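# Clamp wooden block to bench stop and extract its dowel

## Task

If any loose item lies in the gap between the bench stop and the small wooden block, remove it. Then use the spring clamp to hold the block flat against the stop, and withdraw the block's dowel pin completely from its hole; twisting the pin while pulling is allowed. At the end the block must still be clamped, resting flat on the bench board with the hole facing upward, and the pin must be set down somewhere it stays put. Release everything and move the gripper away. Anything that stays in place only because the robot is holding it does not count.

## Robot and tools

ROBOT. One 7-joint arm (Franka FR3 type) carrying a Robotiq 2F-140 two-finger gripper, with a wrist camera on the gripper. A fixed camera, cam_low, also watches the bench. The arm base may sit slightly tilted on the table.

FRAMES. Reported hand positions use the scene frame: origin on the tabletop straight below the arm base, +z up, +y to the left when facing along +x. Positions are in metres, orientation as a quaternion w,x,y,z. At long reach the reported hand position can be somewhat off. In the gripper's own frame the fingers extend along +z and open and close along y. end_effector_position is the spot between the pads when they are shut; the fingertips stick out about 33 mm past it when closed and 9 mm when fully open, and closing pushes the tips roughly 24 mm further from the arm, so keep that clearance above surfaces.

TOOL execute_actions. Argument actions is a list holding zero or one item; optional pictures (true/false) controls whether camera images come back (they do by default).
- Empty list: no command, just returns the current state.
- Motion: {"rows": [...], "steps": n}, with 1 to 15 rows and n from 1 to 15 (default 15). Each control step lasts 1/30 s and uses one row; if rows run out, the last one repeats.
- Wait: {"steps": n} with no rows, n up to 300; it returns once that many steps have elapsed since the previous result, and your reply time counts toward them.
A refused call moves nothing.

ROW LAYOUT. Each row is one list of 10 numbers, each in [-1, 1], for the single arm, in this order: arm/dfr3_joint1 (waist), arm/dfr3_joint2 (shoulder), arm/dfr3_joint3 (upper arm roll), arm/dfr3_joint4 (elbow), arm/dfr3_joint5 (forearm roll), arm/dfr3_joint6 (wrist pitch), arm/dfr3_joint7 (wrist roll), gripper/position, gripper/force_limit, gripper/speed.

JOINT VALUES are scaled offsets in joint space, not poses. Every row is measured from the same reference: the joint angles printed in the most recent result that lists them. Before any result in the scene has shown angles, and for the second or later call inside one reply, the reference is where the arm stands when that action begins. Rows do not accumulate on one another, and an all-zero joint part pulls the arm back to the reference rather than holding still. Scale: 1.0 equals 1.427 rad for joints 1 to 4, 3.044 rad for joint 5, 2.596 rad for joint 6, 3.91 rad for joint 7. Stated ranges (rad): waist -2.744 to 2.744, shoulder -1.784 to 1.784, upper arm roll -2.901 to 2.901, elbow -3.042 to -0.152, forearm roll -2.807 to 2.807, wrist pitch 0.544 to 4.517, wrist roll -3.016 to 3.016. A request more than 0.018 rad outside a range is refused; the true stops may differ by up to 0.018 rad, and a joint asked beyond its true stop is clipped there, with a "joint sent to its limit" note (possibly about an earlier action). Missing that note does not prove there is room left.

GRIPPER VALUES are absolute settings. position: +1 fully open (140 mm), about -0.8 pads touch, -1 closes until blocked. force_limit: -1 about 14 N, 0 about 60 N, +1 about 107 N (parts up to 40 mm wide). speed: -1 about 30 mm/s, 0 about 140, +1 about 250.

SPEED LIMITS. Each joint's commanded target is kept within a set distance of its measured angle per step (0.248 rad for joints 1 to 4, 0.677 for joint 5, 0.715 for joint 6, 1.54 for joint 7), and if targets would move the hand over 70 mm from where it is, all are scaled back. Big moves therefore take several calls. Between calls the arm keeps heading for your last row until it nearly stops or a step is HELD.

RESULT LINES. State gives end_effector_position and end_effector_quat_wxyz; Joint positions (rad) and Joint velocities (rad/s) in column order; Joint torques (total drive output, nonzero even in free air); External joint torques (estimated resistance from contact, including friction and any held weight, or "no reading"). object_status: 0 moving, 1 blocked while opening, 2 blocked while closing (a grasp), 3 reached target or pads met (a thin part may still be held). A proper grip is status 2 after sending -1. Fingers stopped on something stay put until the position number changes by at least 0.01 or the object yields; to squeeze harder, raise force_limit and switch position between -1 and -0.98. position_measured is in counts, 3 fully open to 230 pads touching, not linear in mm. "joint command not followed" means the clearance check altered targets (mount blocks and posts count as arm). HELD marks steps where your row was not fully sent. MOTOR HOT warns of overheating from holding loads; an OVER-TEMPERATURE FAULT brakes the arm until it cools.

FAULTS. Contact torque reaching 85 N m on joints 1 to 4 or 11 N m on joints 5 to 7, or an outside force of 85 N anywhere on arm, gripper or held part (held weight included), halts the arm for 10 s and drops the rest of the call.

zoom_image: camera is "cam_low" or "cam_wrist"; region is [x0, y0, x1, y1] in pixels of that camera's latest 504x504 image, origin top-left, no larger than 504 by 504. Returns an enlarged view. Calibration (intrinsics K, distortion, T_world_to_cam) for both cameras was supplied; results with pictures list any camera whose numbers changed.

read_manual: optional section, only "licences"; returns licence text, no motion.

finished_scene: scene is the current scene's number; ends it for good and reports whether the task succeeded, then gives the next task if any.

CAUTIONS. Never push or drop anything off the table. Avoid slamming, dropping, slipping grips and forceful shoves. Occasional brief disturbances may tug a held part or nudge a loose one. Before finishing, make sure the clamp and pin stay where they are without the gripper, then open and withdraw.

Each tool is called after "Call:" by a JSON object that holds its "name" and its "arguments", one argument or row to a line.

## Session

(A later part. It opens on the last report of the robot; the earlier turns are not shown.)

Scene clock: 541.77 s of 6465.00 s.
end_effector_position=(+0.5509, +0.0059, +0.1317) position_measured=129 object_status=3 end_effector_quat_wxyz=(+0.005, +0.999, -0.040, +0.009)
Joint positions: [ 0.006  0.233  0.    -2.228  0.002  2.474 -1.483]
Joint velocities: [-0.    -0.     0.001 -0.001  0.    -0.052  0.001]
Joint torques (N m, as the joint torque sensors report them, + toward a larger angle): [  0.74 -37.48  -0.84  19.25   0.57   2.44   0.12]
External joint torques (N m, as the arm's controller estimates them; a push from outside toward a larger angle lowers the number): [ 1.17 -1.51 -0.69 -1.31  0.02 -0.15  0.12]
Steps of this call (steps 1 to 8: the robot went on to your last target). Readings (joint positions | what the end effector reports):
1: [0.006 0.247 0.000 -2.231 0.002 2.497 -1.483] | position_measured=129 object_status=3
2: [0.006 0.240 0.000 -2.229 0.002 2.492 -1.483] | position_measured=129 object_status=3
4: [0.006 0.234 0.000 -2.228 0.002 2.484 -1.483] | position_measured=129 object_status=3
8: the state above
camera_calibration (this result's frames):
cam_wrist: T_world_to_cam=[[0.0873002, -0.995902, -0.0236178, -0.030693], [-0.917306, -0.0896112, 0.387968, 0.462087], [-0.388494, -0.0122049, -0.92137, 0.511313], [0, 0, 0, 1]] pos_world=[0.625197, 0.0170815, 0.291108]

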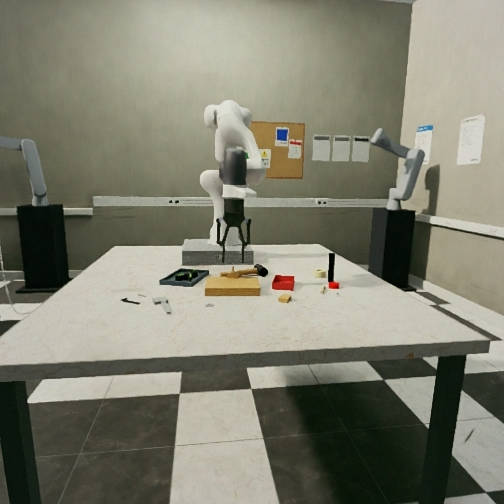

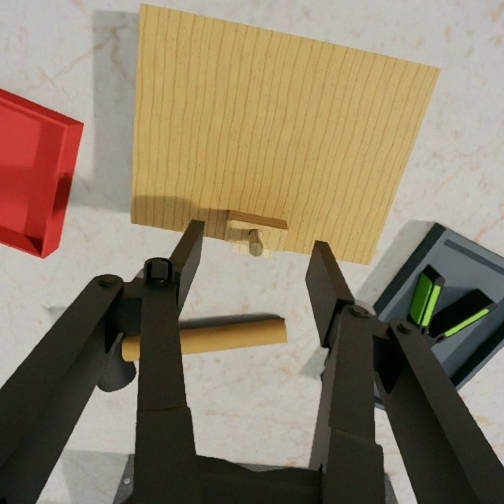

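Call:
{"name": "execute_actions", "arguments": {
  "actions": [
    {"rows": [[-0.005,-0.001,0,-0.001,0,0,0.02,0.3,0,0],[-0.015,-0.002,0,-0.004,0,0,0.05,0.3,0,0],[-0.03,-0.005,0,-0.008,0,0.001,0.1,0.3,0,0],[-0.05,-0.008,0,-0.013,0,0.002,0.16,0.3,0,0],[-0.072,-0.011,0,-0.018,0,0.003,0.23,0.3,0,0],[-0.095,-0.015,0,-0.024,0,0.004,0.3,0.3,0,0],[-0.12,-0.019,0,-0.03,0,0.005,0.37,0.3,0,0],[-0.145,-0.023,0,-0.036,0,0.006,0.45,0.3,0,0],[-0.17,-0.027,0,-0.043,0,0.007,0.53,0.3,0,0],[-0.19,-0.03,0,-0.048,0,0.0075,0.6,0.3,0,0],[-0.21,-0.033,0,-0.053,0,0.008,0.66,0.3,0,0],[-0.228,-0.036,0,-0.057,0,0.0085,0.71,0.3,0,0],[-0.24,-0.038,0,-0.061,0,0.009,0.75,0.3,0,0],[-0.249,-0.039,0,-0.063,0,0.0095,0.78,0.3,0,0],[-0.2537,-0.0398,0,-0.064,0,0.0095,0.7914,0.3,0,0]], "steps": 15}
  ],
  "pictures": false
}}

Call:
{"name": "execute_actions", "arguments": {
  "actions": [
    {"steps": 50}
  ]
}}

Scene clock: 558.07 s of 6465.00 s.
end_effector_position=(+0.4958, -0.1694, +0.1299) position_measured=91 object_status=3 end_effector_quat_wxyz=(-0.002, -0.524, +0.852, -0.005)
Joint positions: [-0.327  0.184 -0.006 -2.308  0.002  2.491  0.137]
Joint velocities: [-0.521 -0.071 -0.06  -0.125  0.001  0.031  4.576]
Joint torques (N m, as the joint torque sensors report them, + toward a larger angle): [  8.01 -36.15   5.99  18.8    0.5    3.17   1.23]
External joint torques (N m, as the arm's controller estimates them; a push from outside toward a larger angle lowers the number): [ 0.   -2.73 -1.61 -1.5   0.27  0.64  1.29]
Steps of this call (steps 1 to 30: the robot went on to your last target; steps 31 to 90: nothing new was sent; then 12.80 s passed at rest; steps 91 to 105: all 15 steps of this action). Readings (joint positions | what the end effector reports):
91: [0.006 0.233 0.001 -2.228 0.002 2.466 -1.477] | position_measured=129 object_status=0
92: [0.003 0.233 0.002 -2.229 0.002 2.468 -1.461] | position_measured=123 object_status=0
94: [-0.017 0.230 0.006 -2.235 0.002 2.470 -1.374] | position_measured=108 object_status=0
98: [-0.118 0.214 0.009 -2.260 0.002 2.478 -0.954] | position_measured=91 object_status=0
105: the state above

Scene clock: 559.73 s of 6465.00 s.
end_effector_position=(+0.4893, -0.1807, +0.1296) position_measured=91 object_status=3 end_effector_quat_wxyz=(+0.003, +0.192, +0.981, -0.005)
Joint positions: [-0.356  0.179 -0.001 -2.318  0.002  2.497  1.6  ]
Joint velocities: [ 0.001 -0.001  0.     0.    -0.001  0.001  0.02 ]
Joint torques (N m, as the joint torque sensors report them, + toward a larger angle): [  1.37 -35.87   0.07  18.58   0.53   2.92   0.39]
External joint torques (N m, as the arm's controller estimates them; a push from outside toward a larger angle lowers the number): [ 1.64 -2.33  0.16 -1.4   0.02  0.48  0.39]
Steps of this call (steps 1 to 50: the robot went on to your last target). Readings (joint positions | what the end effector reports):
1: [-0.341 0.182 -0.008 -2.312 0.002 2.492 0.287] | position_measured=91 object_status=3
2: [-0.350 0.181 -0.008 -2.314 0.002 2.492 0.424] | position_measured=91 object_status=3
4: [-0.356 0.180 -0.008 -2.316 0.002 2.494 0.657] | position_measured=91 object_status=3
8: [-0.356 0.179 -0.002 -2.318 0.002 2.495 0.994] | position_measured=91 object_status=3
50: the state above
camera_calibration (this result's frames):
cam_wrist: T_world_to_cam=[[0.216349, 0.97533, -0.0438792, 0.0844497], [0.895125, -0.180212, 0.407767, -0.5161], [0.3898, -0.127497, -0.912031, 0.0803305], [0, 0, 0, 1]] pos_world=[0.412391, -0.165132, 0.287418]

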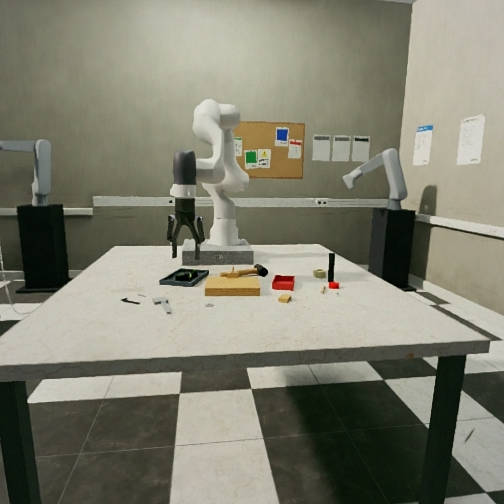

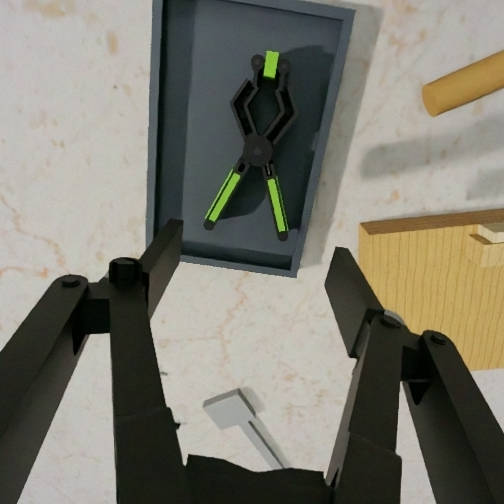

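Call:
{"name": "zoom_image", "arguments": {
  "camera": "cam_wrist",
  "region": [140, 30, 370, 290]
}}

Call:
{"name": "zoom_image", "arguments": {
  "camera": "cam_wrist",
  "region": [190, 160, 320, 285]
}}

Call:
{"name": "zoom_image", "arguments": {
  "camera": "cam_wrist",
  "region": [200, 40, 330, 175]
}}

Call:
{"name": "zoom_image", "arguments": {
  "camera": "cam_low",
  "region": [150, 245, 220, 295]
}}

Region (140, 30, 370, 290) of cam_wrist's 504x504 image, scaled by 1.938, with more detail than that image has; it fills the left 446 columns of this view, and the rest is white.

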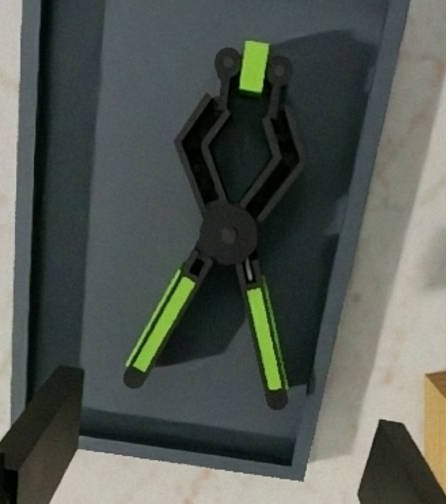

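Region (190, 160, 320, 285) of cam_wrist's 504x504 image, scaled by 3.877, with more detail than that image has; it fills the top 485 rows of this view, and the rest is white.

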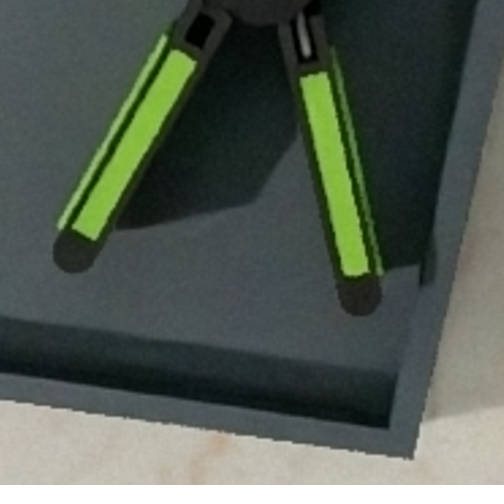

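Region (200, 40, 330, 175) of cam_wrist's 504x504 image, scaled by 3.733, with more detail than that image has; it fills the left 485 columns of this view, and the rest is white.

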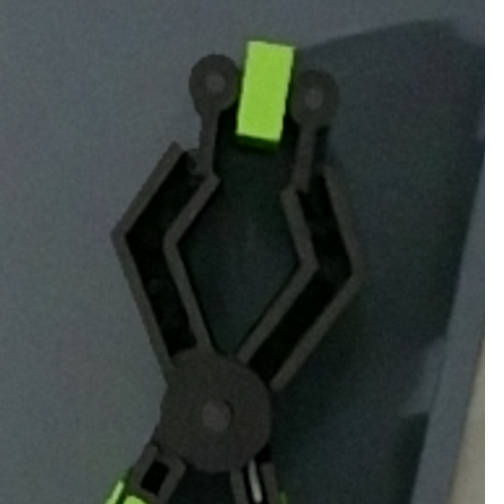

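Region (150, 245, 220, 295) of cam_low's 504x504 image, scaled by 7.200, with more detail than that image has; it fills the top 360 rows of this view, and the rest is white.

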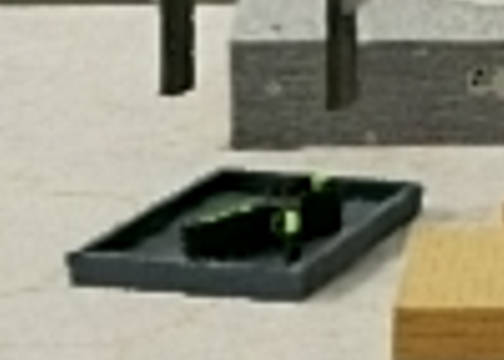

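Call:
{"name": "execute_actions", "arguments": {
  "actions": [
    {"rows": [[-0.001,0.002,0,-0.001,0,0.003,0,0.23,0,0],[-0.002,0.005,0,-0.003,0,0.007,-0.001,0.23,0,0],[-0.004,0.01,0,-0.006,0,0.012,-0.002,0.23,0,0],[-0.006,0.016,0,-0.009,0,0.018,-0.003,0.23,0,0],[-0.008,0.022,0,-0.013,0,0.024,-0.004,0.23,0,0],[-0.01,0.028,0,-0.016,0,0.03,-0.005,0.23,0,0],[-0.012,0.034,0,-0.02,0,0.036,-0.006,0.23,0,0],[-0.014,0.04,0,-0.023,0,0.041,-0.007,0.23,0,0],[-0.016,0.046,0,-0.027,0,0.046,-0.008,0.23,0,0],[-0.018,0.052,0,-0.03,0,0.05,-0.008,0.23,0,0],[-0.019,0.057,0,-0.033,0,0.053,-0.008,0.23,0,0],[-0.02,0.061,0,-0.035,0,0.055,-0.008,0.23,0,0],[-0.021,0.064,0,-0.037,0,0.0565,-0.008,0.23,0,0],[-0.0215,0.0665,0,-0.0382,0,0.0572,-0.008,0.23,0,0]], "steps": 15}
  ],
  "pictures": false
}}

Call:
{"name": "execute_actions", "arguments": {
  "actions": [
    {"steps": 20}
  ]
}}

Scene clock: 659.93 s of 6465.00 s.
end_effector_position=(+0.4661, -0.1874, +0.0762) position_measured=100 object_status=3 end_effector_quat_wxyz=(-0.008, +0.198, +0.980, -0.003)
Joint positions: [-0.384  0.266 -0.001 -2.369  0.002  2.613  1.585]
Joint velocities: [-0.03   0.126 -0.    -0.075  0.     0.16  -0.034]
Joint torques (N m, as the joint torque sensors report them, + toward a larger angle): [  0.49 -37.26  -1.08  18.57   0.39   3.39  -0.19]
External joint torques (N m, as the arm's controller estimates them; a push from outside toward a larger angle lowers the number): [ 0.18  0.43 -1.62 -1.49 -0.01  0.65 -0.19]
Steps of this call (steps 1 to 15: the robot went on to your last target; steps 16 to 90: nothing new was sent; then 96.70 s passed at rest; steps 91 to 105: all 15 steps of this action). Readings (joint positions | what the end effector reports):
91: [-0.356 0.179 -0.001 -2.318 0.002 2.497 1.606] | position_measured=91 object_status=0
92: [-0.356 0.179 -0.001 -2.318 0.002 2.500 1.605] | position_measured=96 object_status=0
94: [-0.358 0.184 -0.001 -2.321 0.002 2.511 1.604] | position_measured=100 object_status=0
98: [-0.368 0.213 -0.001 -2.337 0.002 2.549 1.597] | position_measured=100 object_status=0
105: the state above

Scene clock: 660.60 s of 6465.00 s.
end_effector_position=(+0.4703, -0.1900, +0.0743) position_measured=100 object_status=3 end_effector_quat_wxyz=(+0.002, +0.194, +0.981, -0.005)
Joint positions: [-0.386  0.272 -0.001 -2.372  0.002  2.642  1.576]
Joint velocities: [ 0.     0.001  0.     0.001 -0.001  0.004 -0.005]
Joint torques (N m, as the joint torque sensors report them, + toward a larger angle): [  0.07 -34.83  -1.09  17.1    0.4    2.9   -0.16]
External joint torques (N m, as the arm's controller estimates them; a push from outside toward a larger angle lowers the number): [ 0.28 -0.6  -1.16 -0.66  0.    0.48 -0.15]
Steps of this call (steps 1 to 20: the robot went on to your last target). Readings (joint positions | what the end effector reports):
1: [-0.385 0.270 -0.001 -2.371 0.002 2.618 1.584] | position_measured=100 object_status=3
2: [-0.385 0.271 -0.001 -2.372 0.002 2.622 1.583] | position_measured=100 object_status=3
4: [-0.385 0.272 -0.001 -2.372 0.002 2.629 1.581] | position_measured=100 object_status=3
8: [-0.385 0.272 -0.001 -2.372 0.002 2.636 1.579] | position_measured=100 object_status=3
20: the state above
camera_calibration (this result's frames):
cam_wrist: T_world_to_cam=[[0.221166, 0.974253, -0.043771, 0.0927348], [0.895136, -0.184982, 0.405603, -0.478961], [0.387063, -0.128886, -0.913001, 0.0372093], [0, 0, 0, 1]] pos_world=[0.393823, -0.174151, 0.232299]

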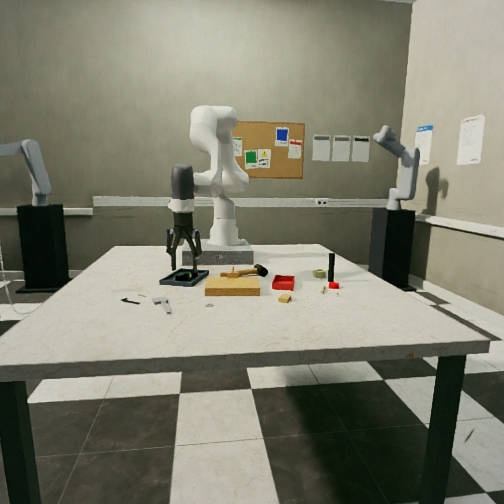

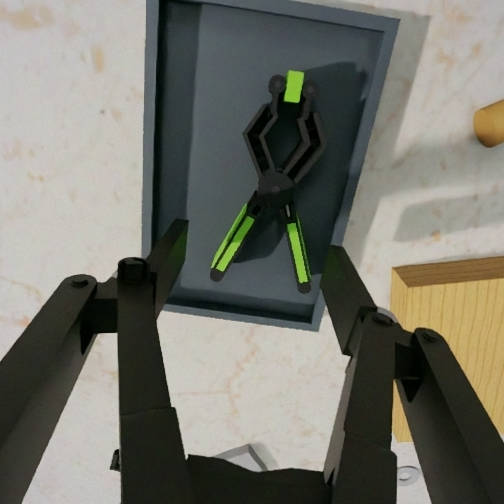

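Call:
{"name": "zoom_image", "arguments": {
  "camera": "cam_wrist",
  "region": [200, 190, 360, 340]
}}

Call:
{"name": "zoom_image", "arguments": {
  "camera": "cam_wrist",
  "region": [220, 55, 380, 215]
}}

Call:
{"name": "zoom_image", "arguments": {
  "camera": "cam_low",
  "region": [150, 245, 220, 295]
}}

Region (200, 190, 360, 340) of cam_wrist's 504x504 image, scaled by 3.150, with more detail than that image has; it fills the top 472 rows of this view, and the rest is white.

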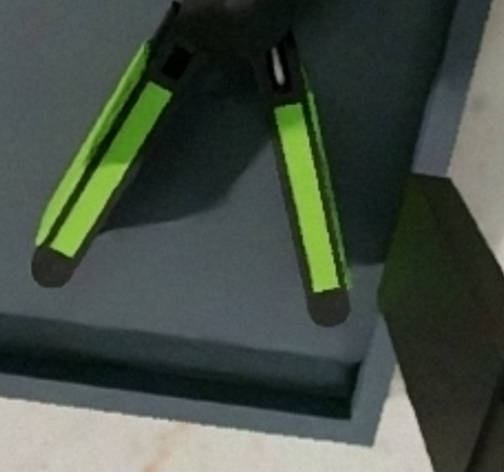

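Region (220, 55, 380, 215) of cam_wrist's 504x504 image, scaled by 3.150, with more detail than that image has.

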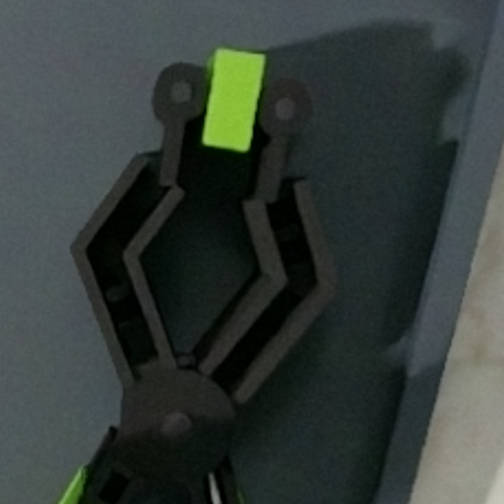

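Region (150, 245, 220, 295) of cam_low's 504x504 image, scaled by 7.200, with more detail than that image has; it fills the top 360 rows of this view, and the rest is white.

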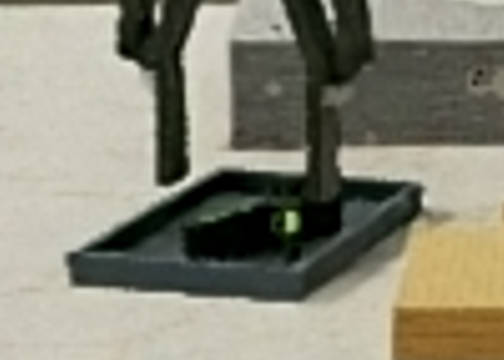

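Call:
{"name": "execute_actions", "arguments": {
  "actions": [
    {"rows": [[0,0.001,0,-0.001,0,0.002,0,0.14,0,0],[0,0.003,0,-0.002,0,0.004,0,0.14,0,0],[0,0.005,0,-0.003,0,0.007,0,0.14,0,0],[0,0.008,0,-0.004,0,0.01,0,0.14,0,0],[0,0.011,0,-0.005,0,0.012,0,0.14,0,0],[0,0.014,0,-0.006,0,0.014,0,0.14,0,0],[0,0.017,0,-0.007,0,0.0155,0,0.14,0,0],[0,0.019,0,-0.0075,0,0.0164,0,0.14,0,0],[0,0.0206,0,-0.0078,0,0.0164,0,0.14,0,0]], "steps": 15}
  ],
  "pictures": false
}}

Call:
{"name": "execute_actions", "arguments": {
  "actions": [
    {"steps": 10}
  ]
}}

Scene clock: 705.63 s of 6465.00 s.
end_effector_position=(+0.4661, -0.1885, +0.0599) position_measured=112 object_status=3 end_effector_quat_wxyz=(+0.000, +0.194, +0.981, -0.004)
Joint positions: [-0.386  0.3   -0.001 -2.383  0.002  2.678  1.574]
Joint velocities: [ 0.     0.002  0.001 -0.001 -0.     0.028  0.002]
Joint torques (N m, as the joint torque sensors report them, + toward a larger angle): [  1.33 -34.72  -0.64  16.47   0.35   2.93   0.16]
External joint torques (N m, as the arm's controller estimates them; a push from outside toward a larger angle lowers the number): [ 1.61 -0.25 -0.67 -0.63 -0.02  0.55  0.16]
Steps of this call (steps 1 to 15: the robot went on to your last target; steps 16 to 90: nothing new was sent; then 41.53 s passed at rest; steps 91 to 105: all 15 steps of this action). Readings (joint positions | what the end effector reports):
91: [-0.386 0.272 -0.001 -2.372 0.002 2.643 1.574] | position_measured=100 object_status=0
92: [-0.386 0.273 -0.001 -2.372 0.002 2.644 1.574] | position_measured=105 object_status=0
94: [-0.386 0.275 -0.001 -2.373 0.002 2.650 1.574] | position_measured=112 object_status=0
98: [-0.386 0.288 -0.001 -2.378 0.002 2.665 1.574] | position_measured=112 object_status=0
105: the state above

Scene clock: 705.97 s of 6465.00 s.
end_effector_position=(+0.4673, -0.1890, +0.0602) position_measured=112 object_status=3 end_effector_quat_wxyz=(+0.002, +0.194, +0.981, -0.005)
Joint positions: [-0.386  0.3   -0.001 -2.383  0.002  2.682  1.574]
Joint velocities: [ 0.     0.001  0.    -0.001  0.     0.003 -0.001]
Joint torques (N m, as the joint torque sensors report them, + toward a larger angle): [  1.16 -34.74  -0.84  16.54   0.37   3.08   0.16]
External joint torques (N m, as the arm's controller estimates them; a push from outside toward a larger angle lowers the number): [ 1.44 -0.22 -0.87 -0.6   0.    0.66  0.16]
Steps of this call (steps 1 to 10: the robot went on to your last target). Readings (joint positions | what the end effector reports):
1: [-0.386 0.300 -0.001 -2.383 0.002 2.678 1.574] | position_measured=112 object_status=3
2: [-0.386 0.300 -0.001 -2.383 0.002 2.679 1.574] | position_measured=112 object_status=3
4: [-0.386 0.300 -0.001 -2.383 0.002 2.680 1.574] | position_measured=112 object_status=3
8: [-0.386 0.300 -0.001 -2.383 0.002 2.681 1.574] | position_measured=112 object_status=3
10: the state above
camera_calibration (this result's frames):
cam_wrist: T_world_to_cam=[[0.22012, 0.974474, -0.0441206, 0.0923456], [0.894788, -0.183695, 0.406953, -0.47003], [0.388461, -0.129057, -0.912383, 0.0249643], [0, 0, 0, 1]] pos_world=[0.390552, -0.173109, 0.218132]

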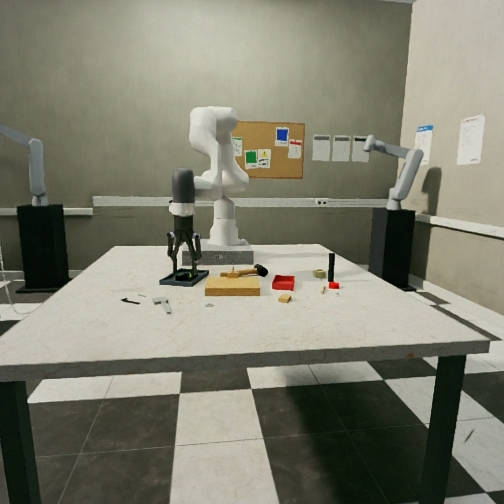

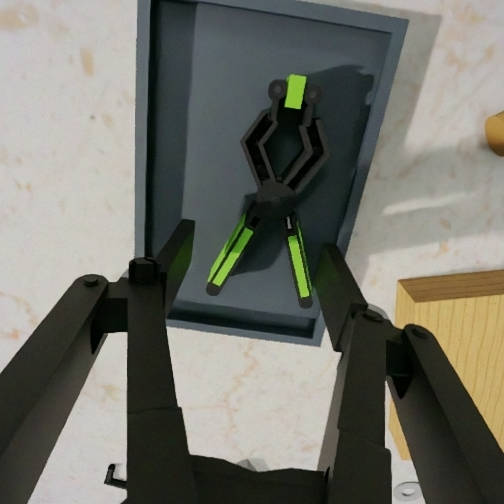

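Call:
{"name": "zoom_image", "arguments": {
  "camera": "cam_wrist",
  "region": [260, 200, 380, 350]
}}

Call:
{"name": "zoom_image", "arguments": {
  "camera": "cam_low",
  "region": [155, 255, 215, 295]
}}

Region (260, 200, 380, 350) of cam_wrist's 504x504 image, scaled by 3.360, with more detail than that image has; it fills the left 403 columns of this view, and the rest is white.

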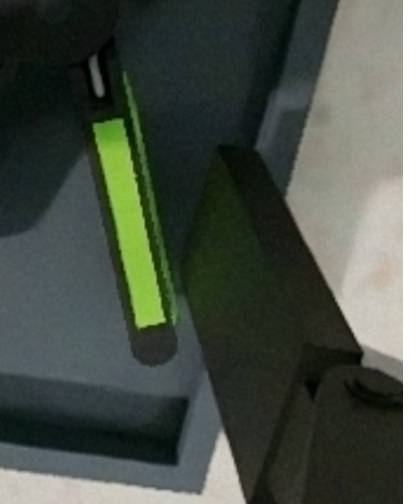

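Region (155, 255, 215, 295) of cam_low's 504x504 image, scaled by 8.400, with more detail than that image has.

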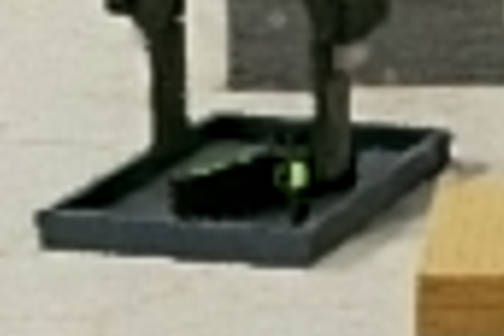

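Call:
{"name": "execute_actions", "arguments": {
  "actions": [
    {"rows": [[0,0.001,0,0,0,0.002,0,0.14,0,0],[0,0.003,0,0.0005,0,0.003,0,0.14,0,0],[0,0.005,0,0.001,0,0.005,0,0.14,0,0],[0,0.008,0,0.001,0,0.007,0,0.14,0,0],[0,0.011,0,0.0015,0,0.008,0,0.14,0,0],[0,0.014,0,0.002,0,0.009,0,0.14,0,0],[0,0.017,0,0.002,0,0.01,0,0.14,0,0],[0,0.019,0,0.0025,0,0.011,0,0.14,0,0],[0,0.021,0,0.0027,0,0.011,0,0.14,0,0]], "steps": 15}
  ]
}}

Scene clock: 737.20 s of 6465.00 s.
end_effector_position=(+0.4661, -0.1886, +0.0489) position_measured=112 object_status=3 end_effector_quat_wxyz=(+0.001, +0.194, +0.981, -0.005)
Joint positions: [-0.386  0.328 -0.001 -2.381  0.002  2.705  1.574]
Joint velocities: [-0.001 -0.    -0.     0.002 -0.     0.018  0.   ]
Joint torques (N m, as the joint torque sensors report them, + toward a larger angle): [  0.86 -34.52  -0.84  17.41   0.32   2.93   0.13]
External joint torques (N m, as the arm's controller estimates them; a push from outside toward a larger angle lowers the number): [ 1.21  0.67 -0.83  0.54 -0.04  0.49  0.13]
Steps of this call (steps 1 to 15: the robot went on to your last target; steps 16 to 90: nothing new was sent; then 27.73 s passed at rest; steps 91 to 105: all 15 steps of this action). Readings (joint positions | what the end effector reports):
91: [-0.386 0.300 -0.001 -2.383 0.002 2.683 1.574] | position_measured=112 object_status=3
92: [-0.386 0.300 -0.001 -2.383 0.002 2.683 1.574] | position_measured=112 object_status=3
94: [-0.386 0.303 -0.001 -2.382 0.002 2.687 1.574] | position_measured=112 object_status=3
98: [-0.386 0.316 -0.001 -2.381 0.002 2.697 1.574] | position_measured=112 object_status=3
105: the state above
camera_calibration (this result's frames):
cam_wrist: T_world_to_cam=[[0.220044, 0.97451, -0.0437259, 0.0917991], [0.895868, -0.184143, 0.404365, -0.464759], [0.386006, -0.128151, -0.913552, 0.0164422], [0, 0, 0, 1]] pos_world=[0.389816, -0.172934, 0.206967]

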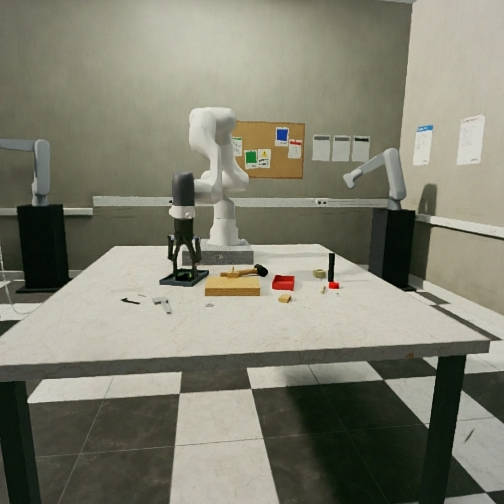

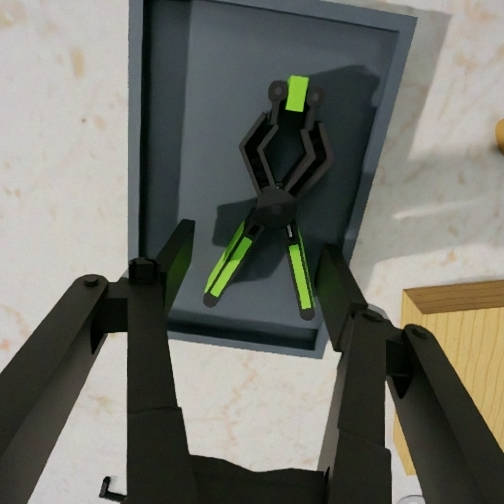

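Call:
{"name": "execute_actions", "arguments": {
  "actions": [
    {"rows": [[0,0,0,0,0,0.001,0,-0.09,-1,-0.7]], "steps": 15}
  ]
}}

Scene clock: 742.23 s of 6465.00 s.
end_effector_position=(+0.4674, -0.1892, +0.0493) position_measured=140 object_status=0 end_effector_quat_wxyz=(+0.003, +0.194, +0.981, -0.005)
Joint positions: [-0.386  0.328 -0.001 -2.38   0.002  2.708  1.574]
Joint velocities: [-0.001 -0.001  0.001 -0.     0.001  0.    -0.001]
Joint torques (N m, as the joint torque sensors report them, + toward a larger angle): [  1.06 -36.32  -0.91  16.19   0.33   2.47   0.13]
External joint torques (N m, as the arm's controller estimates them; a push from outside toward a larger angle lowers the number): [ 1.43 -1.3  -0.88 -0.56 -0.04  0.04  0.13]
Steps of this call (steps 1 to 15: the robot went on to your last target; steps 16 to 90: nothing new was sent; then 1.53 s passed at rest; steps 91 to 105: all 15 steps of this action). Readings (joint positions | what the end effector reports):
91: [-0.386 0.328 -0.001 -2.380 0.002 2.708 1.574] | position_measured=112 object_status=0
92: [-0.386 0.328 -0.001 -2.380 0.002 2.708 1.574] | position_measured=114 object_status=0
94: [-0.386 0.328 -0.001 -2.380 0.002 2.708 1.574] | position_measured=121 object_status=0
98: [-0.386 0.328 -0.001 -2.380 0.002 2.708 1.574] | position_measured=134 object_status=0
105: the state above
camera_calibration (this result's frames):
cam_wrist: T_world_to_cam=[[0.220168, 0.974453, -0.0443516, 0.0920058], [0.894429, -0.183526, 0.407817, -0.465594], [0.389259, -0.129458, -0.911986, 0.0144659], [0, 0, 0, 1]] pos_world=[0.390553, -0.173231, 0.207151]

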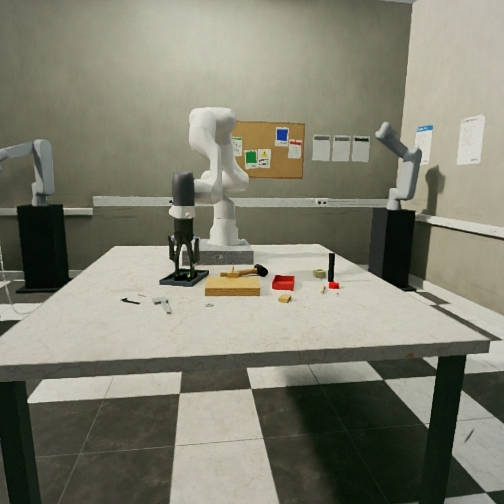

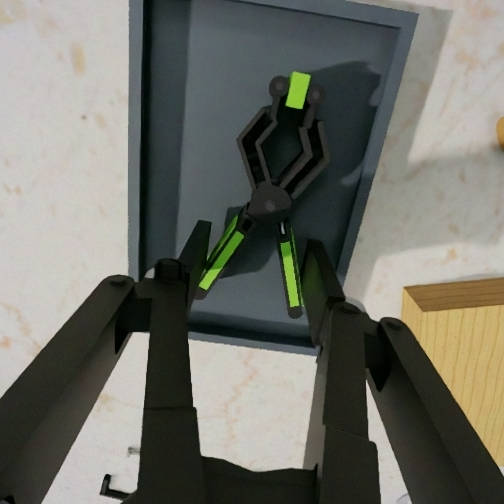

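Call:
{"name": "execute_actions", "arguments": {
  "actions": [
    {"rows": [[0,0,0,0,0,0,0,0.12,-1,-0.3]], "steps": 10}
  ]
}}

Call:
{"name": "zoom_image", "arguments": {
  "camera": "cam_wrist",
  "region": [170, 190, 350, 360]
}}

Call:
{"name": "zoom_image", "arguments": {
  "camera": "cam_wrist",
  "region": [210, 60, 380, 230]
}}

Scene clock: 757.50 s of 6465.00 s.
end_effector_position=(+0.4674, -0.1892, +0.0493) position_measured=114 object_status=0 end_effector_quat_wxyz=(+0.003, +0.194, +0.981, -0.005)
Joint positions: [-0.386  0.328 -0.001 -2.38   0.002  2.708  1.574]
Joint velocities: [-0.001 -0.001  0.001  0.001  0.     0.001 -0.002]
Joint torques (N m, as the joint torque sensors report them, + toward a larger angle): [  1.11 -36.14  -0.88  16.38   0.35   2.6    0.14]
External joint torques (N m, as the arm's controller estimates them; a push from outside toward a larger angle lowers the number): [ 1.5  -1.   -0.84 -0.5  -0.01  0.15  0.14]
Steps of this call (steps 1 to 15: the robot went on to your last target; steps 16 to 90: nothing new was sent; then 11.93 s passed at rest; steps 91 to 100: all 10 steps of this action). Readings (joint positions | what the end effector reports):
91: [-0.386 0.328 -0.001 -2.380 0.002 2.708 1.574] | position_measured=140 object_status=0
92: [-0.386 0.328 -0.001 -2.380 0.002 2.708 1.574] | position_measured=136 object_status=0
94: [-0.386 0.328 -0.001 -2.380 0.002 2.708 1.574] | position_measured=125 object_status=0
98: [-0.386 0.328 -0.001 -2.380 0.002 2.708 1.574] | position_measured=114 object_status=0
100: the state above
camera_calibration (this result's frames):
cam_wrist: T_world_to_cam=[[0.220168, 0.974453, -0.0443502, 0.0920054], [0.894432, -0.183527, 0.40781, -0.465593], [0.389252, -0.129455, -0.911989, 0.0144701], [0, 0, 0, 1]] pos_world=[0.390552, -0.173231, 0.207151]

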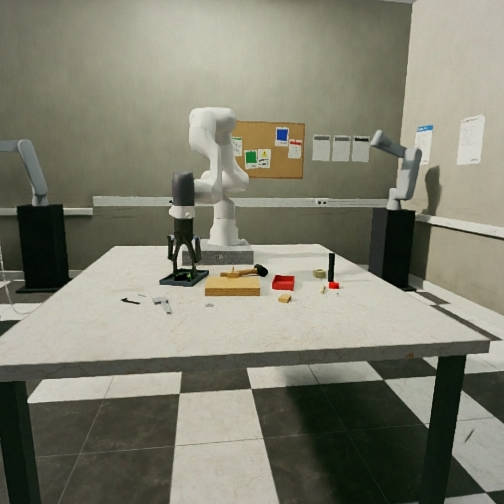

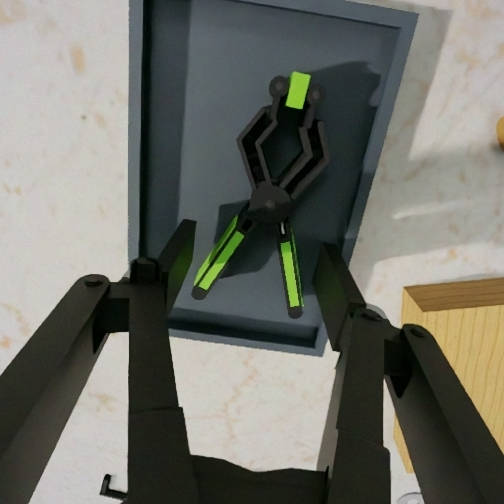

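Region (170, 190, 350, 360) of cam_wrist's 504x504 image, scaled by 2.800, with more detail than that image has.

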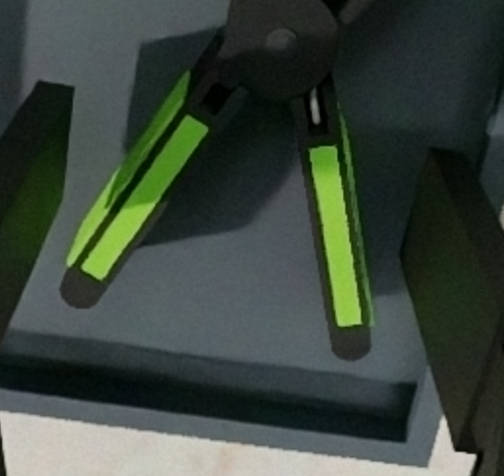

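Region (210, 60, 380, 230) of cam_wrist's 504x504 image, scaled by 2.965, with more detail than that image has.

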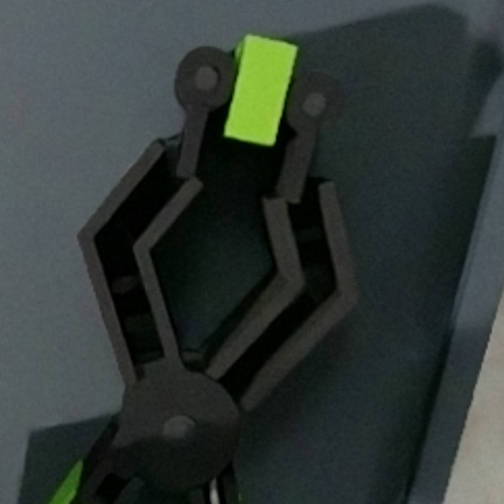

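Call:
{"name": "execute_actions", "arguments": {
  "actions": [
    {"rows": [[0,0.001,0,0.002,0,-0.001,0.002,0.12,-1,-0.3],[0,0.003,0,0.005,0,-0.003,0.004,0.12,-1,-0.3],[0,0.0055,0,0.01,0,-0.005,0.006,0.12,-1,-0.3],[0,0.009,0,0.016,0,-0.007,0.008,0.12,-1,-0.3],[0,0.013,0,0.023,0,-0.009,0.0105,0.12,-1,-0.3],[0,0.017,0,0.03,0,-0.011,0.0105,0.12,-1,-0.3],[0,0.021,0,0.037,0,-0.013,0.0105,0.12,-1,-0.3],[0,0.025,0,0.044,0,-0.0145,0.0105,0.12,-1,-0.3],[0,0.029,0,0.051,0,-0.0155,0.0105,0.12,-1,-0.3],[0,0.032,0,0.057,0,-0.0163,0.0105,0.12,-1,-0.3],[0,0.0345,0,0.061,0,-0.0167,0.0105,0.12,-1,-0.3],[0,0.036,0,0.064,0,-0.0167,0.0105,0.12,-1,-0.3],[0,0.0371,0,0.0654,0,-0.0167,0.0105,0.12,-1,-0.3]], "steps": 15}
  ],
  "pictures": false
}}

Call:
{"name": "execute_actions", "arguments": {
  "actions": [
    {"steps": 15}
  ]
}}

Call:
{"name": "zoom_image", "arguments": {
  "camera": "cam_wrist",
  "region": [170, 160, 350, 330]
}}

Call:
{"name": "zoom_image", "arguments": {
  "camera": "cam_low",
  "region": [155, 255, 215, 295]
}}

Scene clock: 817.53 s of 6465.00 s.
end_effector_position=(+0.4924, -0.1992, +0.0508) position_measured=114 object_status=3 end_effector_quat_wxyz=(+0.006, +0.206, +0.978, -0.005)
Joint positions: [-0.386  0.376 -0.001 -2.292  0.002  2.674  1.6  ]
Joint velocities: [-0.001  0.035  0.     0.063  0.    -0.035  0.03 ]
Joint torques (N m, as the joint torque sensors report them, + toward a larger angle): [  1.06 -36.35  -0.72  16.94   0.35   2.17   0.39]
External joint torques (N m, as the arm's controller estimates them; a push from outside toward a larger angle lowers the number): [ 1.39  0.62 -0.78  0.13 -0.02 -0.17  0.39]
Steps of this call (steps 1 to 15: the robot went on to your last target; steps 16 to 90: nothing new was sent; then 56.53 s passed at rest; steps 91 to 105: all 15 steps of this action). Readings (joint positions | what the end effector reports):
91: [-0.386 0.328 -0.001 -2.380 0.002 2.708 1.574] | position_measured=114 object_status=3
92: [-0.386 0.328 -0.001 -2.379 0.002 2.707 1.575] | position_measured=114 object_status=3
94: [-0.386 0.332 -0.001 -2.371 0.002 2.703 1.579] | position_measured=114 object_status=3
98: [-0.386 0.350 -0.001 -2.339 0.002 2.690 1.590] | position_measured=114 object_status=3
105: the state above

Scene clock: 818.03 s of 6465.00 s.
end_effector_position=(+0.4920, -0.1991, +0.0502) position_measured=114 object_status=3 end_effector_quat_wxyz=(+0.003, +0.210, +0.978, -0.005)
Joint positions: [-0.386  0.379 -0.001 -2.288  0.002  2.667  1.608]
Joint velocities: [-0.001 -0.     0.001  0.     0.    -0.003  0.005]
Joint torques (N m, as the joint torque sensors report them, + toward a larger angle): [  1.03 -36.99  -0.7   17.77   0.4    2.21   0.46]
External joint torques (N m, as the arm's controller estimates them; a push from outside toward a larger angle lowers the number): [ 1.41  0.19 -0.72  0.33  0.01 -0.22  0.46]
Steps of this call (steps 1 to 15: the robot went on to your last target). Readings (joint positions | what the end effector reports):
1: [-0.386 0.377 -0.001 -2.291 0.002 2.672 1.601] | position_measured=114 object_status=3
2: [-0.386 0.377 -0.001 -2.290 0.002 2.672 1.602] | position_measured=114 object_status=3
4: [-0.386 0.378 -0.001 -2.289 0.002 2.670 1.604] | position_measured=114 object_status=3
8: [-0.386 0.379 -0.001 -2.288 0.002 2.668 1.606] | position_measured=114 object_status=3
15: the state above
The arm was judged still, so your last target was given up. Only a new action makes it travel on or press farther. Fingers that are still opening or closing keep moving.
camera_calibration (this result's frames):
cam_wrist: T_world_to_cam=[[0.252469, 0.966596, -0.0441813, 0.0788161], [0.887446, -0.213115, 0.408683, -0.49223], [0.385616, -0.142388, -0.911606, 0.0035752], [0, 0, 0, 1]] pos_world=[0.41555, -0.180576, 0.207907]

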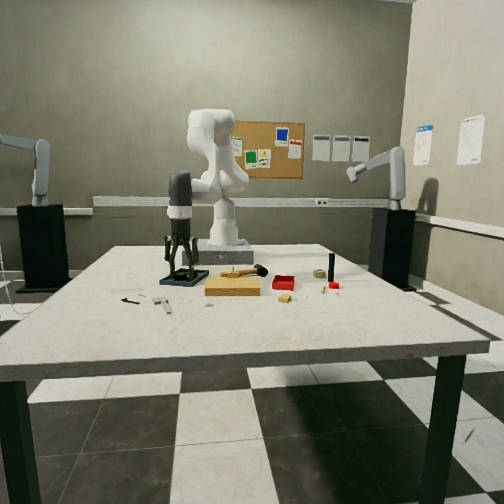

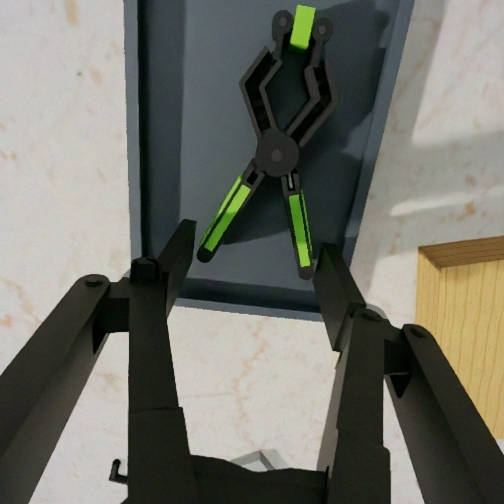

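Region (170, 160, 350, 330) of cam_wrist's 504x504 image, scaled by 2.800, with more detail than that image has.

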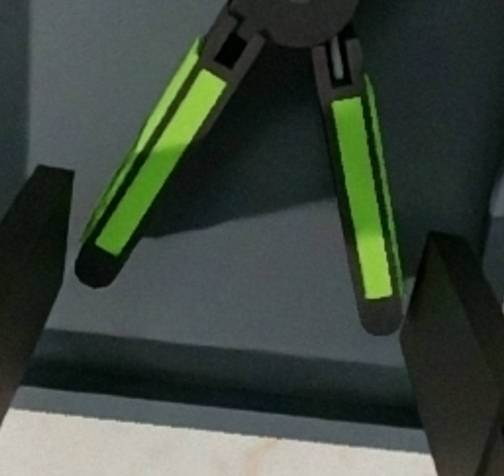

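Region (155, 255, 215, 295) of cam_low's 504x504 image, scaled by 8.400, with more detail than that image has.

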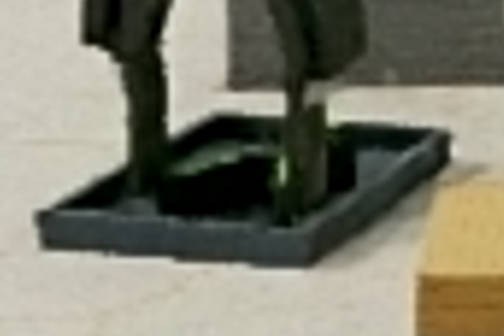

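Call:
{"name": "execute_actions", "arguments": {
  "actions": [
    {"rows": [[0,-0.001,0,-0.002,0,0.001,0,0.12,0.5,-0.6],[0,-0.0015,0,-0.004,0,0.002,0,0.12,0.5,-0.6],[0,-0.002,0,-0.006,0,0.0035,0,0.12,0.5,-0.6],[0,-0.0025,0,-0.008,0,0.0045,0,0.12,0.5,-0.6],[0,-0.003,0,-0.01,0,0.0052,0,0.12,0.5,-0.6],[0,-0.003,0,-0.01,0,0.0052,0,0.12,0.5,-0.6],[0,-0.003,0,-0.01,0,0.0052,0,0.12,0.5,-0.6],[0,-0.003,0,-0.01,0,0.0052,0,0.12,0.5,-0.6],[0,-0.003,0,-0.01,0,0.0052,0,0.12,0.5,-0.6],[0,-0.003,0,-0.01,0,0.0052,0,0.12,0.5,-0.6],[0,-0.003,0,-0.01,0,0.0052,0,0.12,0.5,-0.6],[0,-0.003,0,-0.01,0,0.0052,0,-0.5,0.5,-0.6]], "steps": 15}
  ],
  "pictures": false
}}

Call:
{"name": "execute_actions", "arguments": {
  "actions": [
    {"steps": 25}
  ]
}}

Scene clock: 850.30 s of 6465.00 s.
end_effector_position=(+0.4885, -0.1977, +0.0481) position_measured=125 object_status=0 end_effector_quat_wxyz=(+0.003, +0.211, +0.978, -0.005)
Joint positions: [-0.386  0.376 -0.001 -2.301  0.002  2.678  1.609]
Joint velocities: [-0.001 -0.029  0.001  0.002  0.001  0.013 -0.001]
Joint torques (N m, as the joint torque sensors report them, + toward a larger angle): [  0.94 -37.77  -0.61  16.06   0.38   2.76   0.01]
External joint torques (N m, as the arm's controller estimates them; a push from outside toward a larger angle lowers the number): [ 1.29  0.03 -0.66 -2.04 -0.01  0.17  0.01]
Steps of this call (steps 1 to 90: nothing new was sent; then 28.77 s passed at rest; steps 91 to 105: all 15 steps of this action). Readings (joint positions | what the end effector reports):
91: [-0.386 0.379 -0.001 -2.288 0.002 2.667 1.609] | position_measured=114 object_status=3
92: [-0.386 0.379 -0.001 -2.289 0.002 2.668 1.609] | position_measured=114 object_status=3
94: [-0.386 0.378 -0.001 -2.293 0.002 2.670 1.609] | position_measured=114 object_status=3
98: [-0.386 0.377 -0.001 -2.300 0.002 2.674 1.609] | position_measured=114 object_status=3
105: the state above

Scene clock: 851.13 s of 6465.00 s.
end_effector_position=(+0.4921, -0.1991, +0.0517) position_measured=192 object_status=3 end_effector_quat_wxyz=(+0.009, +0.211, +0.977, -0.006)
Joint positions: [-0.386  0.371 -0.001 -2.3    0.002  2.682  1.609]
Joint velocities: [-0.     0.    -0.     0.001 -0.001 -0.     0.   ]
Joint torques (N m, as the joint torque sensors report them, + toward a larger angle): [  1.05 -35.83  -0.62  15.68   0.34   2.44   0.02]
External joint torques (N m, as the arm's controller estimates them; a push from outside toward a larger angle lowers the number): [ 1.43  1.   -0.64 -1.72 -0.05 -0.02  0.03]
Steps of this call (steps 1 to 15: the robot went on to your last target; steps 16 to 25: nothing new was sent). Readings (joint positions | what the end effector reports):
1: [-0.386 0.376 -0.001 -2.301 0.002 2.678 1.609] | position_measured=129 object_status=0
2: [-0.386 0.375 -0.001 -2.301 0.002 2.678 1.609] | position_measured=133 object_status=0
4: [-0.386 0.374 -0.001 -2.301 0.002 2.679 1.609] | position_measured=141 object_status=0
8: [-0.386 0.372 -0.001 -2.301 0.002 2.681 1.609] | position_measured=157 object_status=0
25: the state above
The arm was judged still, so your last target was given up. Only a new action makes it travel on or press farther. Fingers that are still opening or closing keep moving.
camera_calibration (this result's frames):
cam_wrist: T_world_to_cam=[[0.254581, 0.965978, -0.0455461, 0.0778002], [0.882962, -0.212977, 0.418354, -0.491185], [0.394421, -0.14672, -0.907141, -0.000535124], [0, 0, 0, 1]] pos_world=[0.414102, -0.179843, 0.208547]

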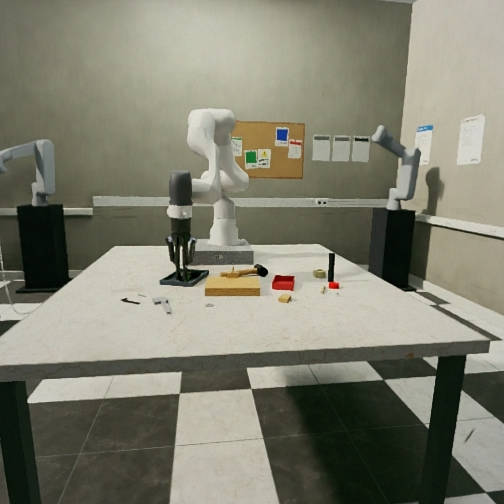

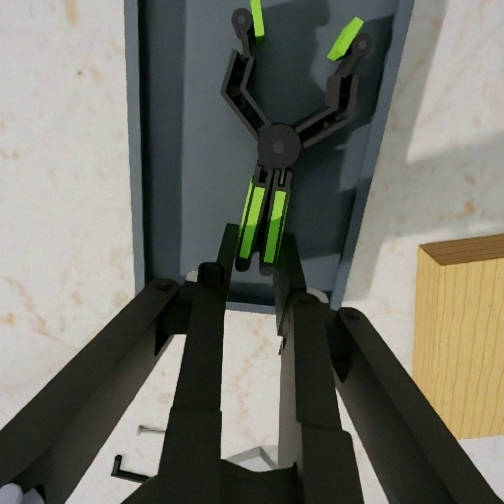

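Call:
{"name": "zoom_image", "arguments": {
  "camera": "cam_wrist",
  "region": [200, 0, 400, 180]
}}

Call:
{"name": "zoom_image", "arguments": {
  "camera": "cam_wrist",
  "region": [190, 150, 340, 310]
}}

Call:
{"name": "zoom_image", "arguments": {
  "camera": "cam_low",
  "region": [155, 255, 215, 295]
}}

Region (200, 0, 400, 180) of cam_wrist's 504x504 image, scaled by 2.520, with more detail than that image has; it fills the top 454 rows of this view, and the rest is white.

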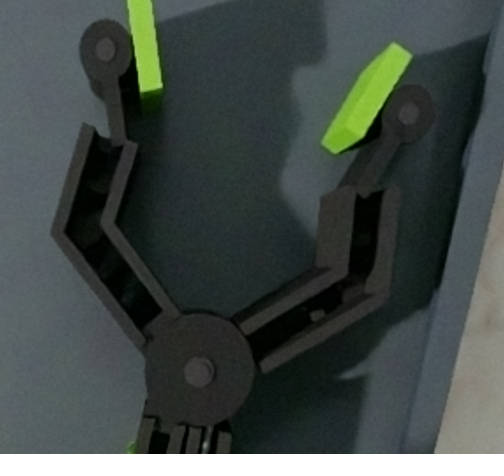

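Region (190, 150, 340, 310) of cam_wrist's 504x504 image, scaled by 3.150, with more detail than that image has; it fills the left 472 columns of this view, and the rest is white.

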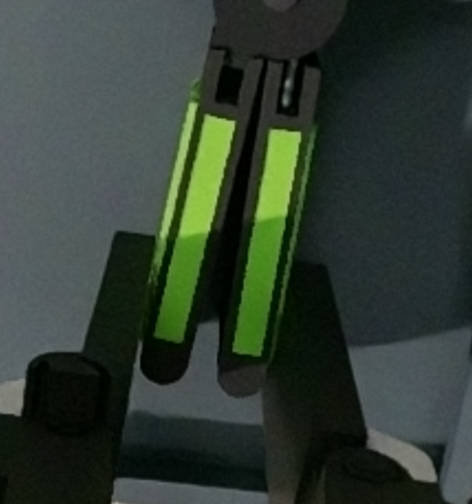

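Region (155, 255, 215, 295) of cam_low's 504x504 image, scaled by 8.400, with more detail than that image has.

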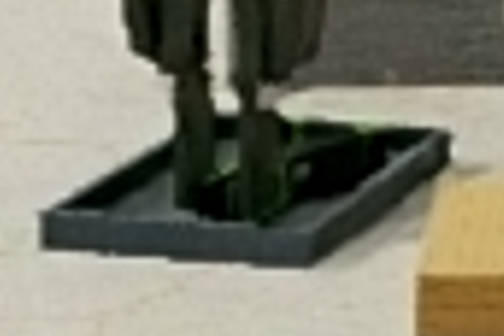

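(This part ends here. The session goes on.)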